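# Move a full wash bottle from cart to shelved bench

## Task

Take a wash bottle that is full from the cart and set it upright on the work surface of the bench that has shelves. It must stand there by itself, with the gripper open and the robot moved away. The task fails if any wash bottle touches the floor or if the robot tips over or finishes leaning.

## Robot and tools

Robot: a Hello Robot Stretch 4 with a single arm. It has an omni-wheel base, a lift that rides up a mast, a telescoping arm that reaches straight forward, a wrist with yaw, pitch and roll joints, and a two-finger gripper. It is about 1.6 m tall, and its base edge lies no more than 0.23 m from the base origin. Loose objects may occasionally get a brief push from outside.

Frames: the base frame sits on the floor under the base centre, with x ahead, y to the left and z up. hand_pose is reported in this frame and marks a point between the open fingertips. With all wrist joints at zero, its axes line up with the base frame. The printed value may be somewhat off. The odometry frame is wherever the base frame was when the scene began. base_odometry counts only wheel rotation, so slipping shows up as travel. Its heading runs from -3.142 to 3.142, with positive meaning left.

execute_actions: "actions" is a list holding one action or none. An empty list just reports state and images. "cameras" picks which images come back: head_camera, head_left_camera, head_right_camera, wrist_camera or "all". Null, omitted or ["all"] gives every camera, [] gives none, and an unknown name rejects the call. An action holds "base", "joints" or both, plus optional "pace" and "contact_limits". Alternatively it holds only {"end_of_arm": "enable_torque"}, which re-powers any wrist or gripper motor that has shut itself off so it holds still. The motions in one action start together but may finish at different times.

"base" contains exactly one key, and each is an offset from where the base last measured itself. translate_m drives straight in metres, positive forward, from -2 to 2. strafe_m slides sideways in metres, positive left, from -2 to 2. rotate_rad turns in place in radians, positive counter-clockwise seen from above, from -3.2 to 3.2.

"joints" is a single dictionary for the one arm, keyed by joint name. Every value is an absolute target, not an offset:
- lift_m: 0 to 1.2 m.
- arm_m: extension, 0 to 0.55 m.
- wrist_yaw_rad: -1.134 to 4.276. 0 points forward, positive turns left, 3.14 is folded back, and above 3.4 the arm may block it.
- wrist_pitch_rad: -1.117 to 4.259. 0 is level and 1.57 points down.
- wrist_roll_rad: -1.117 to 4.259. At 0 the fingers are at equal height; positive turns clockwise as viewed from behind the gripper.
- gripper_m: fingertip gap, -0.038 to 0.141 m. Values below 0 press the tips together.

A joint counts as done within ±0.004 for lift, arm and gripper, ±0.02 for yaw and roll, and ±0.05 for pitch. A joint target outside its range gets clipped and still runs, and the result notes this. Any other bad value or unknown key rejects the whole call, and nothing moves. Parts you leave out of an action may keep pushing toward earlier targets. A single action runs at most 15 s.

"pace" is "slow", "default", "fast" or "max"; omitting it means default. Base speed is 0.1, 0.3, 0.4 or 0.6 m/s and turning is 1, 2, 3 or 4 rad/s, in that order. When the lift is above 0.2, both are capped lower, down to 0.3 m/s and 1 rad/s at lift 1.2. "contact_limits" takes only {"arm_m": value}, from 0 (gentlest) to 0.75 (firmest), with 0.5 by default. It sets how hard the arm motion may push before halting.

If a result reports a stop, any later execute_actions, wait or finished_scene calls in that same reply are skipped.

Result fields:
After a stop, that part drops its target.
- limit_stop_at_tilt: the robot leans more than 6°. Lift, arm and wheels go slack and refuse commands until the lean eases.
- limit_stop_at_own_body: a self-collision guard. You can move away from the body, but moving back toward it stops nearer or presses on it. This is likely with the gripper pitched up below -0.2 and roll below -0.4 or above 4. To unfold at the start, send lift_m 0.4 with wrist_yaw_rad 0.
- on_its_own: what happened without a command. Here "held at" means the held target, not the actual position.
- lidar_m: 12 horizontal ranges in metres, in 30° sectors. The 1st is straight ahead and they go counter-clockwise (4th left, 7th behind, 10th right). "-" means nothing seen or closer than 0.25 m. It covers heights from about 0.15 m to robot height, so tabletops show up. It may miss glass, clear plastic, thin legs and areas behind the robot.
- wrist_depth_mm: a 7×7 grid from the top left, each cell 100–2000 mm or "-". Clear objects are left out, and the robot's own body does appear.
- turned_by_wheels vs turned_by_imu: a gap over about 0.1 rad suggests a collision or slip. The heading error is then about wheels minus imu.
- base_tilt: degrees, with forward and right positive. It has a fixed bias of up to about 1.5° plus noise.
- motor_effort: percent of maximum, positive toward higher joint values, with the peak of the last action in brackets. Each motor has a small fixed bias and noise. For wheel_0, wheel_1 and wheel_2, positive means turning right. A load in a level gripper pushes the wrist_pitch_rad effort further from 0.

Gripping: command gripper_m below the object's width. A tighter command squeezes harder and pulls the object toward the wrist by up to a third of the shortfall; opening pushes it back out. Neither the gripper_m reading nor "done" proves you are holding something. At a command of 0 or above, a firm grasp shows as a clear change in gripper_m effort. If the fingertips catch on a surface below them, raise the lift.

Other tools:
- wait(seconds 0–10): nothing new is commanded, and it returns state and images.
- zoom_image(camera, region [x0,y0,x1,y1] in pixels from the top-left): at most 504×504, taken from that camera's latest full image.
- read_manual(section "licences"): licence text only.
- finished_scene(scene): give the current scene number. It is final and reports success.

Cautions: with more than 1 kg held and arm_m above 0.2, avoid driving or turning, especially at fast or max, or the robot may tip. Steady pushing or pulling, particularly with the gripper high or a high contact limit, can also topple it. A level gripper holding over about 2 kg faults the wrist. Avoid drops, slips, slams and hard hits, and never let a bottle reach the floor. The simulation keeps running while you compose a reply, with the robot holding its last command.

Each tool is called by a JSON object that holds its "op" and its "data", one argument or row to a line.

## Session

{"op": "execute_actions", "data": {
  "actions": []
}}

Scene clock: 0.00 s.
base_odometry: x=+0.000 y=+0.000 heading=+0.000 (m, m, rad; odometry frame)
turned_by_wheels: +0.000 (rad since the last result)
turned_by_imu: +0.000 (rad since the last result)
base_tilt: forward=+0.7 right=+0.0 (deg)
lidar_m: 1.89 1.70 1.72 1.96 1.14 1.15 1.43 1.80 1.81 2.13 1.93 1.52
base_status: not commanded
joint_positions: lift_m=+0.290 arm_m=-0.001 wrist_yaw_rad=+3.173 wrist_pitch_rad=+0.012 wrist_roll_rad=-0.017 gripper_m=+0.057
joint_status: not commanded
motor_effort: lift_m=+18 arm_m=+0 wrist_yaw_rad=-3 wrist_pitch_rad=-5 wrist_roll_rad=+0 gripper_m=-2 wheel_0=+0 wheel_1=+0 wheel_2=+0 (%)
hand_pose: x=-0.1212 y=+0.0782 z=+0.4645 quat_wxyz=(-0.016, -0.006, -0.008, +1.000) (m; base frame)
wrist_depth_mm: - 138 263 - 1921 1808 1618 / - 114 139 - - 1537 1042 / - 118 141 1983 1499 1255 1042 / 138 138 204 1921 1537 1229 1060 / 1983 - - 1921 1537 1205 1042 / 1618 1808 194 1756 204 1229 1025 / 1098 1138 1255 147 1182 1182 1078
pictures: head_camera, head_left_camera, head_right_camera, wrist_camera
Images, in order (width x height): head_camera 420x560, head_left_camera 420x672, head_right_camera 420x672, wrist_camera 616x392.

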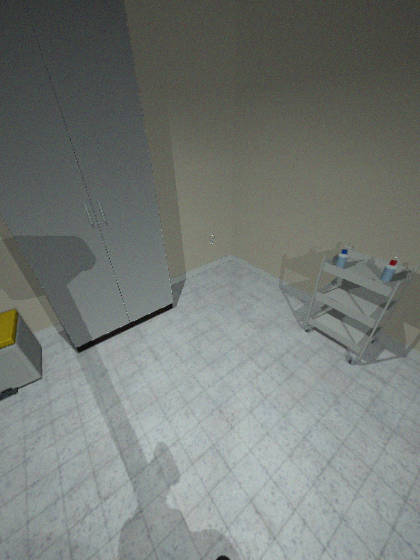

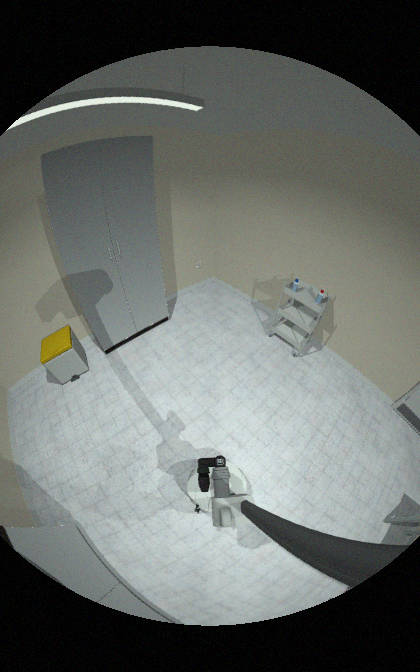

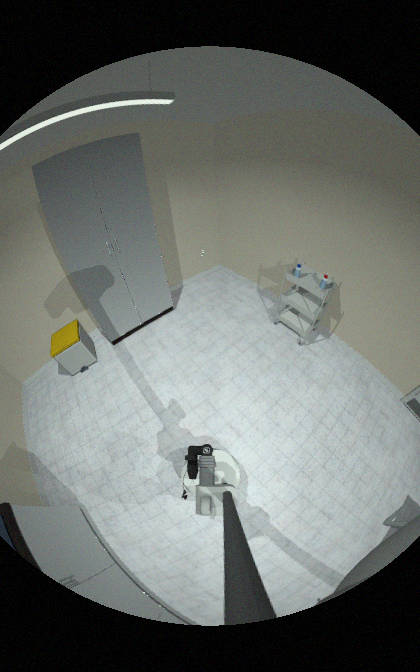

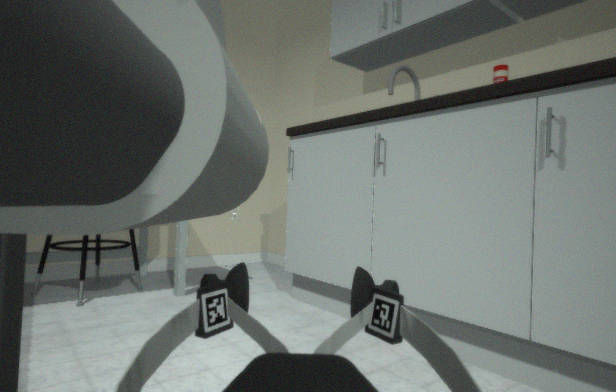

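{"op": "execute_actions", "data": {
  "actions": [
    {"base":{"rotate_rad":-0.47},"joints":{"lift_m":0.5,"wrist_yaw_rad":0,"gripper_m":0.1},"pace":"fast"}
  ],
  "cameras": []
}}

{"op": "execute_actions", "data": {
  "actions": [
    {"base":{"translate_m":0.85},"joints":{"lift_m":0.8,"wrist_pitch_rad":0.4},"pace":"fast"}
  ],
  "cameras": ["head_camera","wrist_camera"]
}}

Scene clock: 2.63 s.
base_odometry: x=+0.000 y=+0.000 heading=-0.469 (m, m, rad; odometry frame)
turned_by_wheels: -0.469 (rad since the last result)
turned_by_imu: -0.471 (rad since the last result)
base_tilt: forward=+0.6 right=-0.1 (deg)
lidar_m: 1.56 1.83 1.70 1.73 1.91 1.13 1.16 1.52 1.78 1.82 2.08 1.89
base_status: done
joint_positions: lift_m=+0.500 arm_m=-0.001 wrist_yaw_rad=+0.000 wrist_pitch_rad=+0.012 wrist_roll_rad=-0.017 gripper_m=+0.100
joint_status: all done
motor_effort: lift_m=+20(22) arm_m=+0(0) wrist_yaw_rad=+0(7) wrist_pitch_rad=-9(7) wrist_roll_rad=-1(0) gripper_m=+0(0) wheel_0=+5(13) wheel_1=+3(10) wheel_2=+2(10) (%)
hand_pose: x=+0.4585 y=-0.0873 z=+0.6746 quat_wxyz=(+1.000, -0.008, +0.006, +0.000) (m; base frame)
wrist_depth_mm: - - - 1921 1756 1618 1537 / - - - 1921 1756 1618 1537 / - - - 1808 1708 1576 1464 / - - - 1863 1708 1576 1464 / - - - 1808 1756 1618 1464 / - - 214 1808 204 1618 1499 / 1618 1618 1708 148 1661 1576 1499
pictures: none
No camera images: the call's "cameras" was empty. Leave "cameras" out to get every camera's image.

Scene clock: 6.03 s.
base_odometry: x=+0.758 y=-0.384 heading=-0.469 (m, m, rad; odometry frame)
turned_by_wheels: +0.001 (rad since the last result)
turned_by_imu: -0.001 (rad since the last result)
base_tilt: forward=+0.7 right=+0.0 (deg)
lidar_m: 0.76 1.49 1.37 1.38 1.77 1.93 1.98 2.34 2.13 1.85 1.24 0.73
base_status: done
joint_positions: lift_m=+0.800 arm_m=-0.001 wrist_yaw_rad=+0.000 wrist_pitch_rad=+0.402 wrist_roll_rad=-0.017 gripper_m=+0.100
joint_status: all done
motor_effort: lift_m=+20(22) arm_m=+0(0) wrist_yaw_rad=-1(2) wrist_pitch_rad=-6(5) wrist_roll_rad=+0(1) gripper_m=+0(0) wheel_0=+3(10) wheel_1=+3(12) wheel_2=+0(11) (%)
hand_pose: x=+0.4355 y=-0.0874 z=+0.8652 quat_wxyz=(+0.980, -0.008, +0.200, +0.002) (m; base frame)
wrist_depth_mm: 1308 1138 1008 946 854 788 741 / 1366 1182 1098 991 904 831 759 / 1464 1281 1138 1008 917 878 788 / 1537 1397 1160 854 891 878 831 / 1756 1499 1281 640 603 732 866 / 1537 1499 213 960 204 931 904 / 1229 1229 1281 148 798 1008 946
pictures: head_camera, wrist_camera
Images, in order (width x height): head_camera 420x560, wrist_camera 616x392.

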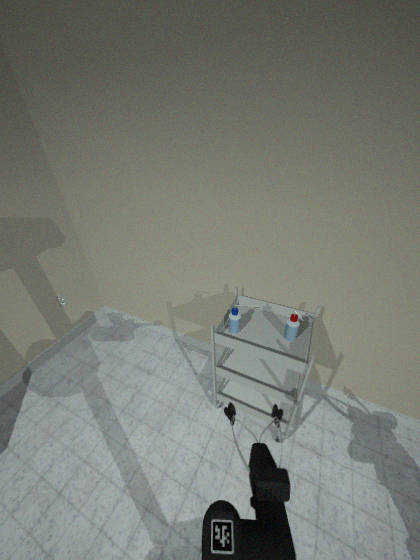

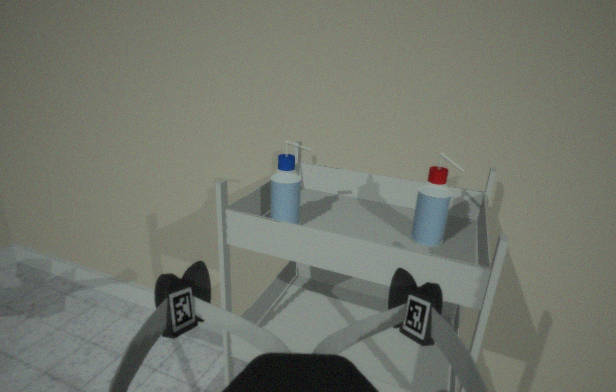

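{"op": "execute_actions", "data": {
  "actions": [
    {"base":{"strafe_m":0.025},"joints":{"lift_m":0.72,"arm_m":0.3}}
  ],
  "cameras": ["wrist_camera"]
}}

Scene clock: 8.27 s.
base_odometry: x=+0.770 y=-0.362 heading=-0.469 (m, m, rad; odometry frame)
turned_by_wheels: +0.000 (rad since the last result)
turned_by_imu: +0.000 (rad since the last result)
base_tilt: forward=+0.7 right=+0.1 (deg)
lidar_m: 0.79 1.52 1.34 1.34 1.75 1.92 1.97 2.34 2.16 1.88 1.26 0.75
base_status: done
joint_positions: lift_m=+0.720 arm_m=+0.299 wrist_yaw_rad=+0.000 wrist_pitch_rad=+0.402 wrist_roll_rad=-0.017 gripper_m=+0.100
joint_status: all done
motor_effort: lift_m=+16(19) arm_m=+8(10) wrist_yaw_rad=-2(3) wrist_pitch_rad=-6(7) wrist_roll_rad=+1(2) gripper_m=-1(2) wheel_0=-2(12) wheel_1=+1(14) wheel_2=+0(2) (%)
hand_pose: x=+0.7350 y=-0.0874 z=+0.7855 quat_wxyz=(+0.980, -0.008, +0.200, +0.002) (m; base frame)
wrist_depth_mm: 904 809 732 661 609 554 521 / 960 854 768 699 634 591 544 / 1060 917 809 723 668 615 574 / 1118 976 854 512 615 597 392 / 1229 1060 407 439 525 539 382 / 1308 1098 213 336 204 424 402 / 1160 1160 1060 148 310 274 355
pictures: wrist_camera
Images, in order (width x height): wrist_camera 616x392.

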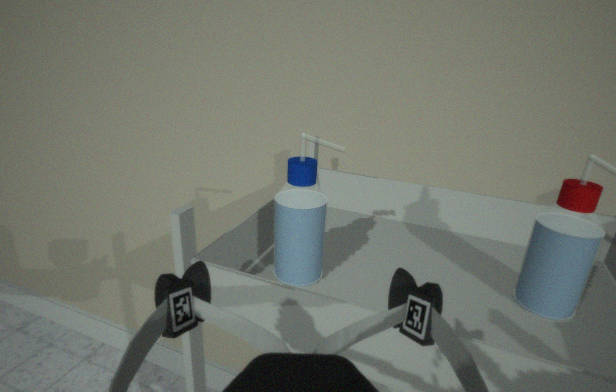

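{"op": "execute_actions", "data": {
  "actions": [
    {"joints":{"arm_m":0.51,"wrist_yaw_rad":-0.03}}
  ],
  "cameras": ["wrist_camera"]
}}

Scene clock: 10.23 s.
base_odometry: x=+0.770 y=-0.362 heading=-0.469 (m, m, rad; odometry frame)
turned_by_wheels: +0.000 (rad since the last result)
turned_by_imu: +0.000 (rad since the last result)
base_tilt: forward=+0.7 right=+0.0 (deg)
lidar_m: 0.77 1.51 1.33 1.36 1.76 1.92 1.96 2.32 2.15 1.87 1.24 0.75
base_status: not commanded
joint_positions: lift_m=+0.720 arm_m=+0.509 wrist_yaw_rad=-0.030 wrist_pitch_rad=+0.402 wrist_roll_rad=-0.017 gripper_m=+0.100
joint_status: all done
motor_effort: lift_m=+15(15) arm_m=+8(9) wrist_yaw_rad=+0(3) wrist_pitch_rad=-6(5) wrist_roll_rad=+1(1) gripper_m=-1(0) wheel_0=-2(2) wheel_1=+2(1) wheel_2=+0(0) (%)
hand_pose: x=+0.9422 y=-0.0953 z=+0.7855 quat_wxyz=(+0.980, -0.005, +0.200, -0.013) (m; base frame)
wrist_depth_mm: 615 554 508 462 433 399 375 / 661 597 539 484 449 418 394 / 715 634 569 512 473 436 404 / 759 676 603 535 492 455 427 / 831 732 634 452 433 459 439 / 904 778 214 216 205 407 384 / 1008 831 271 148 338 336 353
pictures: wrist_camera
Images, in order (width x height): wrist_camera 616x392.

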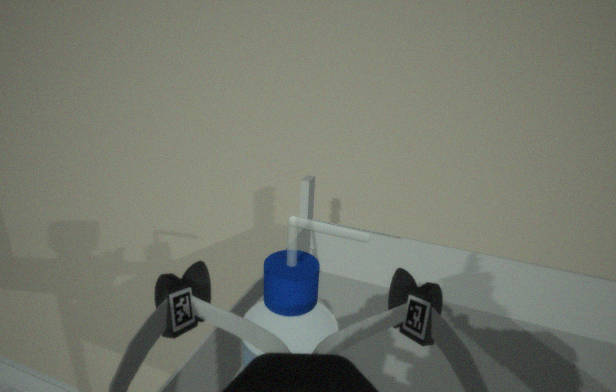

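{"op": "execute_actions", "data": {
  "actions": [
    {"joints":{"lift_m":0.672,"gripper_m":0.09,"arm_m":0.505,"wrist_yaw_rad":-0.015},"pace":"slow"}
  ],
  "cameras": ["wrist_camera"]
}}

{"op": "execute_actions", "data": {
  "actions": [
    {"joints":{"gripper_m":0.015}}
  ],
  "cameras": ["wrist_camera"]
}}

{"op": "execute_actions", "data": {
  "actions": [
    {"joints":{"lift_m":0.70},"pace":"slow"}
  ],
  "cameras": ["wrist_camera"]
}}

Scene clock: 11.67 s.
base_odometry: x=+0.770 y=-0.362 heading=-0.469 (m, m, rad; odometry frame)
turned_by_wheels: +0.000 (rad since the last result)
turned_by_imu: +0.000 (rad since the last result)
base_tilt: forward=+0.7 right=+0.0 (deg)
lidar_m: 0.77 1.51 1.32 1.35 1.75 1.92 1.96 2.36 2.15 1.86 1.24 0.74
base_status: not commanded
joint_positions: lift_m=+0.672 arm_m=+0.506 wrist_yaw_rad=-0.016 wrist_pitch_rad=+0.399 wrist_roll_rad=-0.016 gripper_m=+0.090
joint_status: all done
motor_effort: lift_m=+14(15) arm_m=-8(8) wrist_yaw_rad=+3(2) wrist_pitch_rad=+0(4) wrist_roll_rad=-1(1) gripper_m=-1(3) wheel_0=-2(2) wheel_1=+2(1) wheel_2=+0(0) (%)
hand_pose: x=+0.9416 y=-0.0917 z=+0.7384 quat_wxyz=(+0.980, -0.006, +0.198, -0.006) (m; base frame)
wrist_depth_mm: 634 559 512 473 433 399 377 / 661 603 544 488 452 418 394 / 732 634 574 508 469 436 410 / 778 683 609 208 473 452 424 / 854 741 634 198 415 394 364 / 904 798 196 198 214 349 353 / 946 215 260 140 281 278 289
pictures: wrist_camera
Images, in order (width x height): wrist_camera 616x392.

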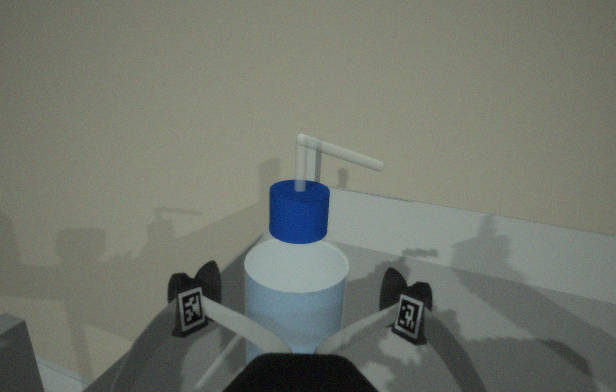

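Scene clock: 13.23 s.
base_odometry: x=+0.770 y=-0.362 heading=-0.469 (m, m, rad; odometry frame)
turned_by_wheels: +0.000 (rad since the last result)
turned_by_imu: +0.000 (rad since the last result)
base_tilt: forward=+0.7 right=+0.1 (deg)
lidar_m: 0.78 1.52 1.33 1.36 1.73 1.91 1.97 2.36 2.16 1.87 1.26 0.76
base_status: not commanded
joint_positions: lift_m=+0.672 arm_m=+0.506 wrist_yaw_rad=-0.015 wrist_pitch_rad=+0.405 wrist_roll_rad=-0.016 gripper_m=+0.015
joint_status: all done
motor_effort: lift_m=+16(16) arm_m=-8(8) wrist_yaw_rad=-1(4) wrist_pitch_rad=-14(14) wrist_roll_rad=+1(1) gripper_m=-20(21) wheel_0=-2(2) wheel_1=+1(2) wheel_2=+0(0) (%)
hand_pose: x=+0.9411 y=-0.0913 z=+0.7367 quat_wxyz=(+0.980, -0.007, +0.201, -0.006) (m; base frame)
wrist_depth_mm: 634 569 517 469 436 402 379 / 676 609 549 496 452 421 392 / 732 640 580 512 469 430 407 / 788 683 615 188 427 449 424 / 854 741 647 184 413 389 368 / 917 778 189 182 202 340 343 / 168 197 249 187 266 260 283
pictures: wrist_camera
Images, in order (width x height): wrist_camera 616x392.

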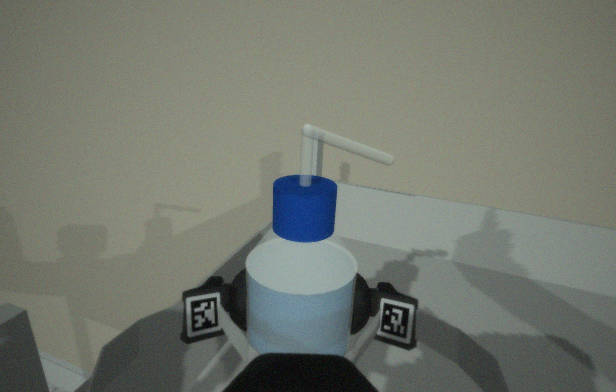

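Scene clock: 14.27 s.
base_odometry: x=+0.770 y=-0.362 heading=-0.469 (m, m, rad; odometry frame)
turned_by_wheels: +0.000 (rad since the last result)
turned_by_imu: +0.000 (rad since the last result)
base_tilt: forward=+0.6 right=+0.0 (deg)
lidar_m: 0.77 1.52 1.34 1.35 1.75 1.92 1.97 2.36 2.16 1.88 1.25 0.75
base_status: not commanded
joint_positions: lift_m=+0.700 arm_m=+0.506 wrist_yaw_rad=-0.015 wrist_pitch_rad=+0.405 wrist_roll_rad=-0.016 gripper_m=+0.015
joint_status: all done
motor_effort: lift_m=+22(22) arm_m=-8(8) wrist_yaw_rad=-2(3) wrist_pitch_rad=-15(14) wrist_roll_rad=+0(1) gripper_m=-22(20) wheel_0=-2(2) wheel_1=+1(1) wheel_2=-1(0) (%)
hand_pose: x=+0.9411 y=-0.0913 z=+0.7642 quat_wxyz=(+0.980, -0.007, +0.201, -0.006) (m; base frame)
wrist_depth_mm: 627 574 512 469 433 402 375 / 676 597 549 492 452 418 394 / 723 640 580 517 466 436 410 / 788 691 609 190 496 459 427 / 854 741 654 184 430 397 379 / 931 788 189 182 202 379 375 / 976 216 254 187 301 293 319
pictures: wrist_camera
Images, in order (width x height): wrist_camera 616x392.

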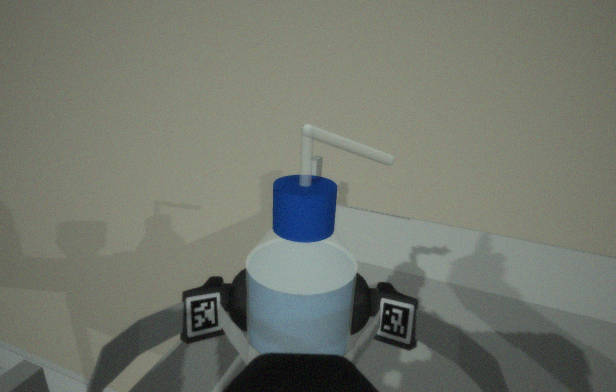

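{"op": "execute_actions", "data": {
  "actions": [
    {"joints":{"lift_m":0.86}}
  ],
  "cameras": []
}}

{"op": "execute_actions", "data": {
  "actions": [
    {"joints":{"arm_m":0.0,"lift_m":0.9},"base":{"rotate_rad":-2.15}}
  ],
  "cameras": ["head_camera","wrist_camera"]
}}

Scene clock: 16.17 s.
base_odometry: x=+0.770 y=-0.362 heading=-0.469 (m, m, rad; odometry frame)
turned_by_wheels: +0.000 (rad since the last result)
turned_by_imu: +0.000 (rad since the last result)
base_tilt: forward=+0.8 right=+0.0 (deg)
lidar_m: 0.78 1.51 1.33 1.35 1.74 1.92 1.96 2.36 2.16 1.88 1.26 0.76
base_status: not commanded
joint_positions: lift_m=+0.860 arm_m=+0.506 wrist_yaw_rad=-0.015 wrist_pitch_rad=+0.405 wrist_roll_rad=-0.016 gripper_m=+0.015
joint_status: all done
motor_effort: lift_m=+21(23) arm_m=-8(8) wrist_yaw_rad=-3(2) wrist_pitch_rad=-17(16) wrist_roll_rad=+0(1) gripper_m=-19(20) wheel_0=-2(2) wheel_1=+1(2) wheel_2=+0(0) (%)
hand_pose: x=+0.9411 y=-0.0913 z=+0.9242 quat_wxyz=(+0.979, -0.007, +0.201, -0.006) (m; base frame)
wrist_depth_mm: 634 569 512 469 430 402 377 / 668 603 539 496 452 418 389 / 732 647 574 521 473 433 404 / 788 691 615 188 500 459 430 / 866 741 654 184 525 480 445 / 931 788 189 183 202 512 466 / 1025 831 759 187 480 436 484
pictures: none
No camera images: the call's "cameras" was empty. Leave "cameras" out to get every camera's image.

Scene clock: 18.70 s.
base_odometry: x=+0.770 y=-0.362 heading=-2.618 (m, m, rad; odometry frame)
turned_by_wheels: -2.149 (rad since the last result)
turned_by_imu: -2.157 (rad since the last result)
base_tilt: forward=+0.7 right=+0.1 (deg)
lidar_m: 2.13 2.02 1.28 0.75 0.77 1.44 1.34 1.36 1.75 1.92 1.95 2.37
base_status: done
joint_positions: lift_m=+0.900 arm_m=+0.001 wrist_yaw_rad=-0.015 wrist_pitch_rad=+0.405 wrist_roll_rad=-0.016 gripper_m=+0.015
joint_status: all done
motor_effort: lift_m=+21(22) arm_m=-8(9) wrist_yaw_rad=-2(7) wrist_pitch_rad=-15(16) wrist_roll_rad=+2(0) gripper_m=-21(20) wheel_0=+5(11) wheel_1=+5(12) wheel_2=+1(10) (%)
hand_pose: x=+0.4361 y=-0.0915 z=+0.9642 quat_wxyz=(+0.979, -0.007, +0.201, -0.006) (m; base frame)
wrist_depth_mm: - - - - - - - / - - - - - - - / - - - - - - - / - - - 189 - - - / - - - 184 - - - / 1708 1708 190 183 202 1808 1863 / 1366 1308 1397 187 1366 1366 1464
pictures: head_camera, wrist_camera
Images, in order (width x height): head_camera 420x560, wrist_camera 616x392.

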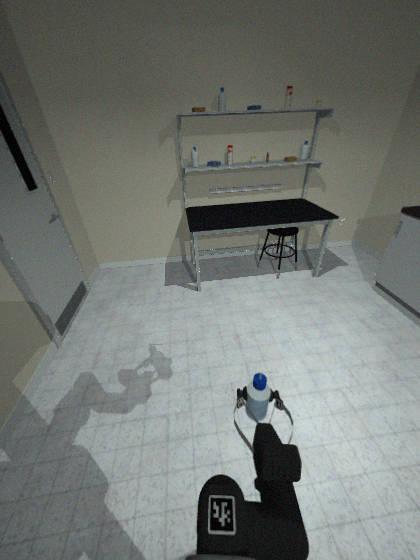

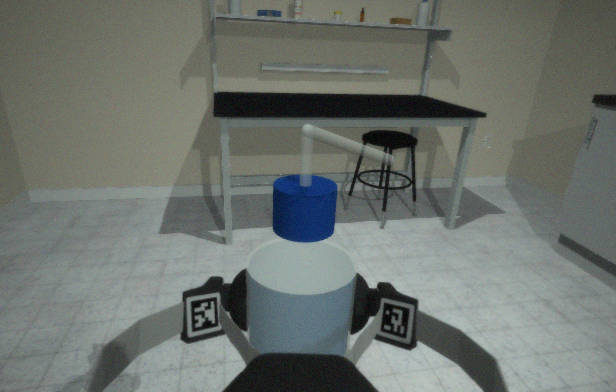

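{"op": "execute_actions", "data": {
  "actions": [
    {"base":{"translate_m":1.6},"joints":{"arm_m":0.42,"lift_m":0.85},"pace":"fast"}
  ],
  "cameras": ["head_camera","wrist_camera"]
}}

Scene clock: 24.47 s.
base_odometry: x=-0.615 y=-1.163 heading=-2.617 (m, m, rad; odometry frame)
turned_by_wheels: +0.001 (rad since the last result)
turned_by_imu: -0.001 (rad since the last result)
base_tilt: forward=+0.8 right=+0.1 (deg)
lidar_m: 0.57 0.54 1.51 1.39 1.45 1.77 2.94 2.96 1.84 1.66 1.02 0.61
base_status: done
joint_positions: lift_m=+0.850 arm_m=+0.419 wrist_yaw_rad=-0.015 wrist_pitch_rad=+0.405 wrist_roll_rad=-0.016 gripper_m=+0.015
joint_status: all done
motor_effort: lift_m=+17(19) arm_m=+8(10) wrist_yaw_rad=-2(1) wrist_pitch_rad=-16(17) wrist_roll_rad=-2(1) gripper_m=-20(18) wheel_0=+5(10) wheel_1=+4(12) wheel_2=-2(12) (%)
hand_pose: x=+0.8533 y=-0.0913 z=+0.9146 quat_wxyz=(+0.979, -0.007, +0.201, -0.006) (m; base frame)
wrist_depth_mm: 615 634 661 699 732 759 798 / 640 668 683 723 750 798 842 / 683 715 750 759 809 878 904 / 707 732 759 189 809 831 842 / 539 549 559 184 574 591 597 / 430 436 189 182 201 466 473 / 362 343 355 187 364 355 387
pictures: head_camera, wrist_camera
Images, in order (width x height): head_camera 420x560, wrist_camera 616x392.

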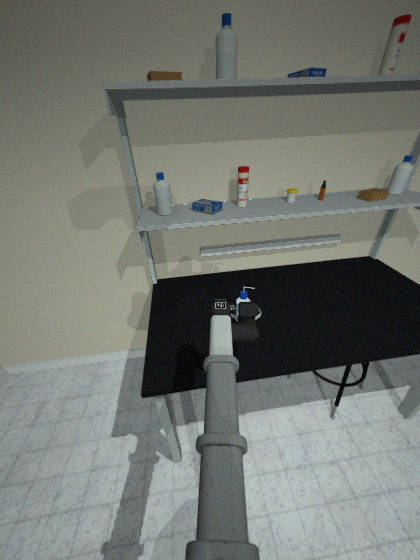

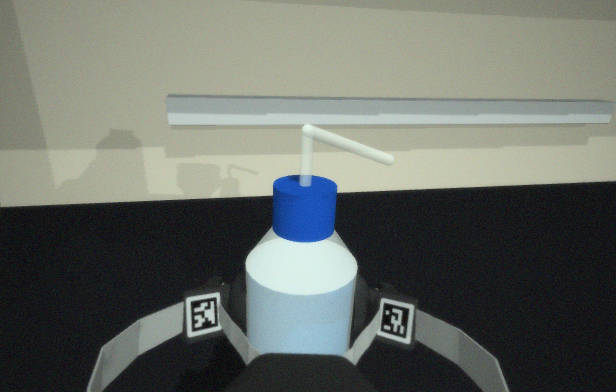

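{"op": "execute_actions", "data": {
  "actions": [
    {"joints":{"lift_m":0.771},"pace":"slow"}
  ],
  "cameras": []
}}

Scene clock: 27.40 s.
base_odometry: x=-0.615 y=-1.163 heading=-2.617 (m, m, rad; odometry frame)
turned_by_wheels: +0.000 (rad since the last result)
turned_by_imu: +0.000 (rad since the last result)
base_tilt: forward=+0.7 right=+0.0 (deg)
lidar_m: 0.54 0.56 1.51 1.40 1.43 1.77 2.93 2.96 1.82 1.65 1.01 0.63
base_status: not commanded
joint_positions: lift_m=+0.771 arm_m=+0.419 wrist_yaw_rad=-0.015 wrist_pitch_rad=+0.405 wrist_roll_rad=-0.016 gripper_m=+0.015
joint_status: all done
motor_effort: lift_m=+16(16) arm_m=+8(8) wrist_yaw_rad=+1(1) wrist_pitch_rad=-15(15) wrist_roll_rad=+0(2) gripper_m=-18(21) wheel_0=+5(6) wheel_1=+4(3) wheel_2=-2(2) (%)
hand_pose: x=+0.8533 y=-0.0913 z=+0.8356 quat_wxyz=(+0.979, -0.007, +0.201, -0.006) (m; base frame)
wrist_depth_mm: 621 640 661 691 723 759 798 / 640 661 707 723 759 788 788 / 668 699 732 759 809 854 891 / 525 535 549 189 580 597 615 / 392 397 407 184 424 436 442 / 314 319 189 183 202 338 345 / 262 249 258 188 265 259 282
pictures: none
No camera images: the call's "cameras" was empty. Leave "cameras" out to get every camera's image.

{"op": "execute_actions", "data": {
  "actions": [
    {"joints":{"gripper_m":0.11}}
  ],
  "cameras": ["wrist_camera"]
}}

{"op": "execute_actions", "data": {
  "actions": [
    {"joints":{"arm_m":0.0},"base":{"translate_m":-0.2},"pace":"fast"}
  ],
  "cameras": ["head_camera"]
}}

Scene clock: 29.30 s.
base_odometry: x=-0.615 y=-1.163 heading=-2.617 (m, m, rad; odometry frame)
turned_by_wheels: +0.000 (rad since the last result)
turned_by_imu: +0.000 (rad since the last result)
base_tilt: forward=+0.7 right=+0.0 (deg)
lidar_m: 0.55 0.55 1.53 1.41 1.44 1.78 2.93 2.95 1.86 1.66 1.03 0.64
base_status: not commanded
joint_positions: lift_m=+0.771 arm_m=+0.419 wrist_yaw_rad=-0.015 wrist_pitch_rad=+0.403 wrist_roll_rad=-0.016 gripper_m=+0.110
joint_status: all done
motor_effort: lift_m=+16(16) arm_m=+8(8) wrist_yaw_rad=-2(2) wrist_pitch_rad=-9(15) wrist_roll_rad=+1(1) gripper_m=-1(20) wheel_0=+6(6) wheel_1=+4(4) wheel_2=-2(1) (%)
hand_pose: x=+0.8536 y=-0.0914 z=+0.8363 quat_wxyz=(+0.980, -0.007, +0.200, -0.006) (m; base frame)
wrist_depth_mm: 603 627 654 699 723 768 798 / 640 661 691 723 750 759 854 / 676 707 715 750 798 854 904 / 530 544 559 200 597 603 615 / 397 404 415 196 430 439 445 / 319 307 213 196 216 342 349 / 266 259 270 141 274 272 287
pictures: wrist_camera
Images, in order (width x height): wrist_camera 616x392.

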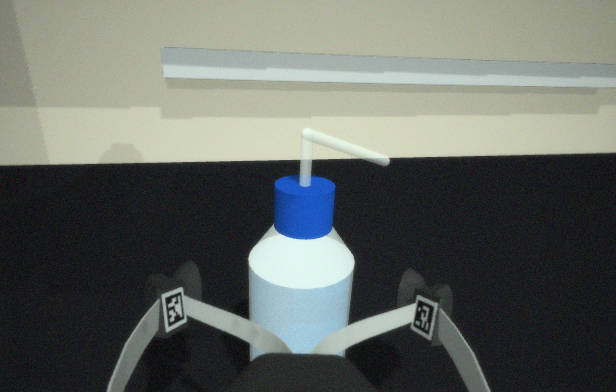

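Scene clock: 31.27 s.
base_odometry: x=-0.442 y=-1.063 heading=-2.618 (m, m, rad; odometry frame)
turned_by_wheels: -0.001 (rad since the last result)
turned_by_imu: +0.000 (rad since the last result)
base_tilt: forward=+0.7 right=+0.0 (deg)
lidar_m: 0.75 0.74 1.51 1.40 1.41 1.63 2.74 2.76 1.88 1.69 1.38 0.86
base_status: done
joint_positions: lift_m=+0.771 arm_m=+0.001 wrist_yaw_rad=-0.015 wrist_pitch_rad=+0.402 wrist_roll_rad=-0.016 gripper_m=+0.110
joint_status: all done
motor_effort: lift_m=+16(16) arm_m=-8(8) wrist_yaw_rad=-2(0) wrist_pitch_rad=-7(9) wrist_roll_rad=+0(1) gripper_m=-1(0) wheel_0=-5(9) wheel_1=-4(9) wheel_2=+0(15) (%)
hand_pose: x=+0.4364 y=-0.0915 z=+0.8364 quat_wxyz=(+0.980, -0.007, +0.200, -0.006) (m; base frame)
wrist_depth_mm: 1138 1138 1229 1255 1366 1397 1430 / 1205 1229 1336 1336 1397 1464 1618 / 1229 842 878 820 960 1008 1042 / 574 591 615 661 707 732 768 / 1336 1430 1537 1576 1708 1708 1921 / 1397 654 1397 1576 215 1499 1576 / 1229 1160 1255 141 1281 1255 1308
pictures: head_camera
Images, in order (width x height): head_camera 420x560.

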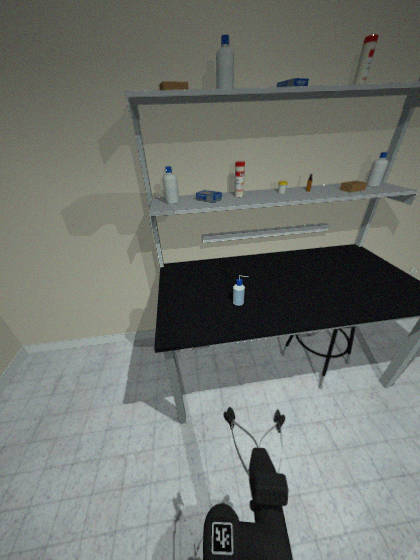

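{"op": "finished_scene", "data": {
  "scene": 2
}}

The scene is finished: the task was done.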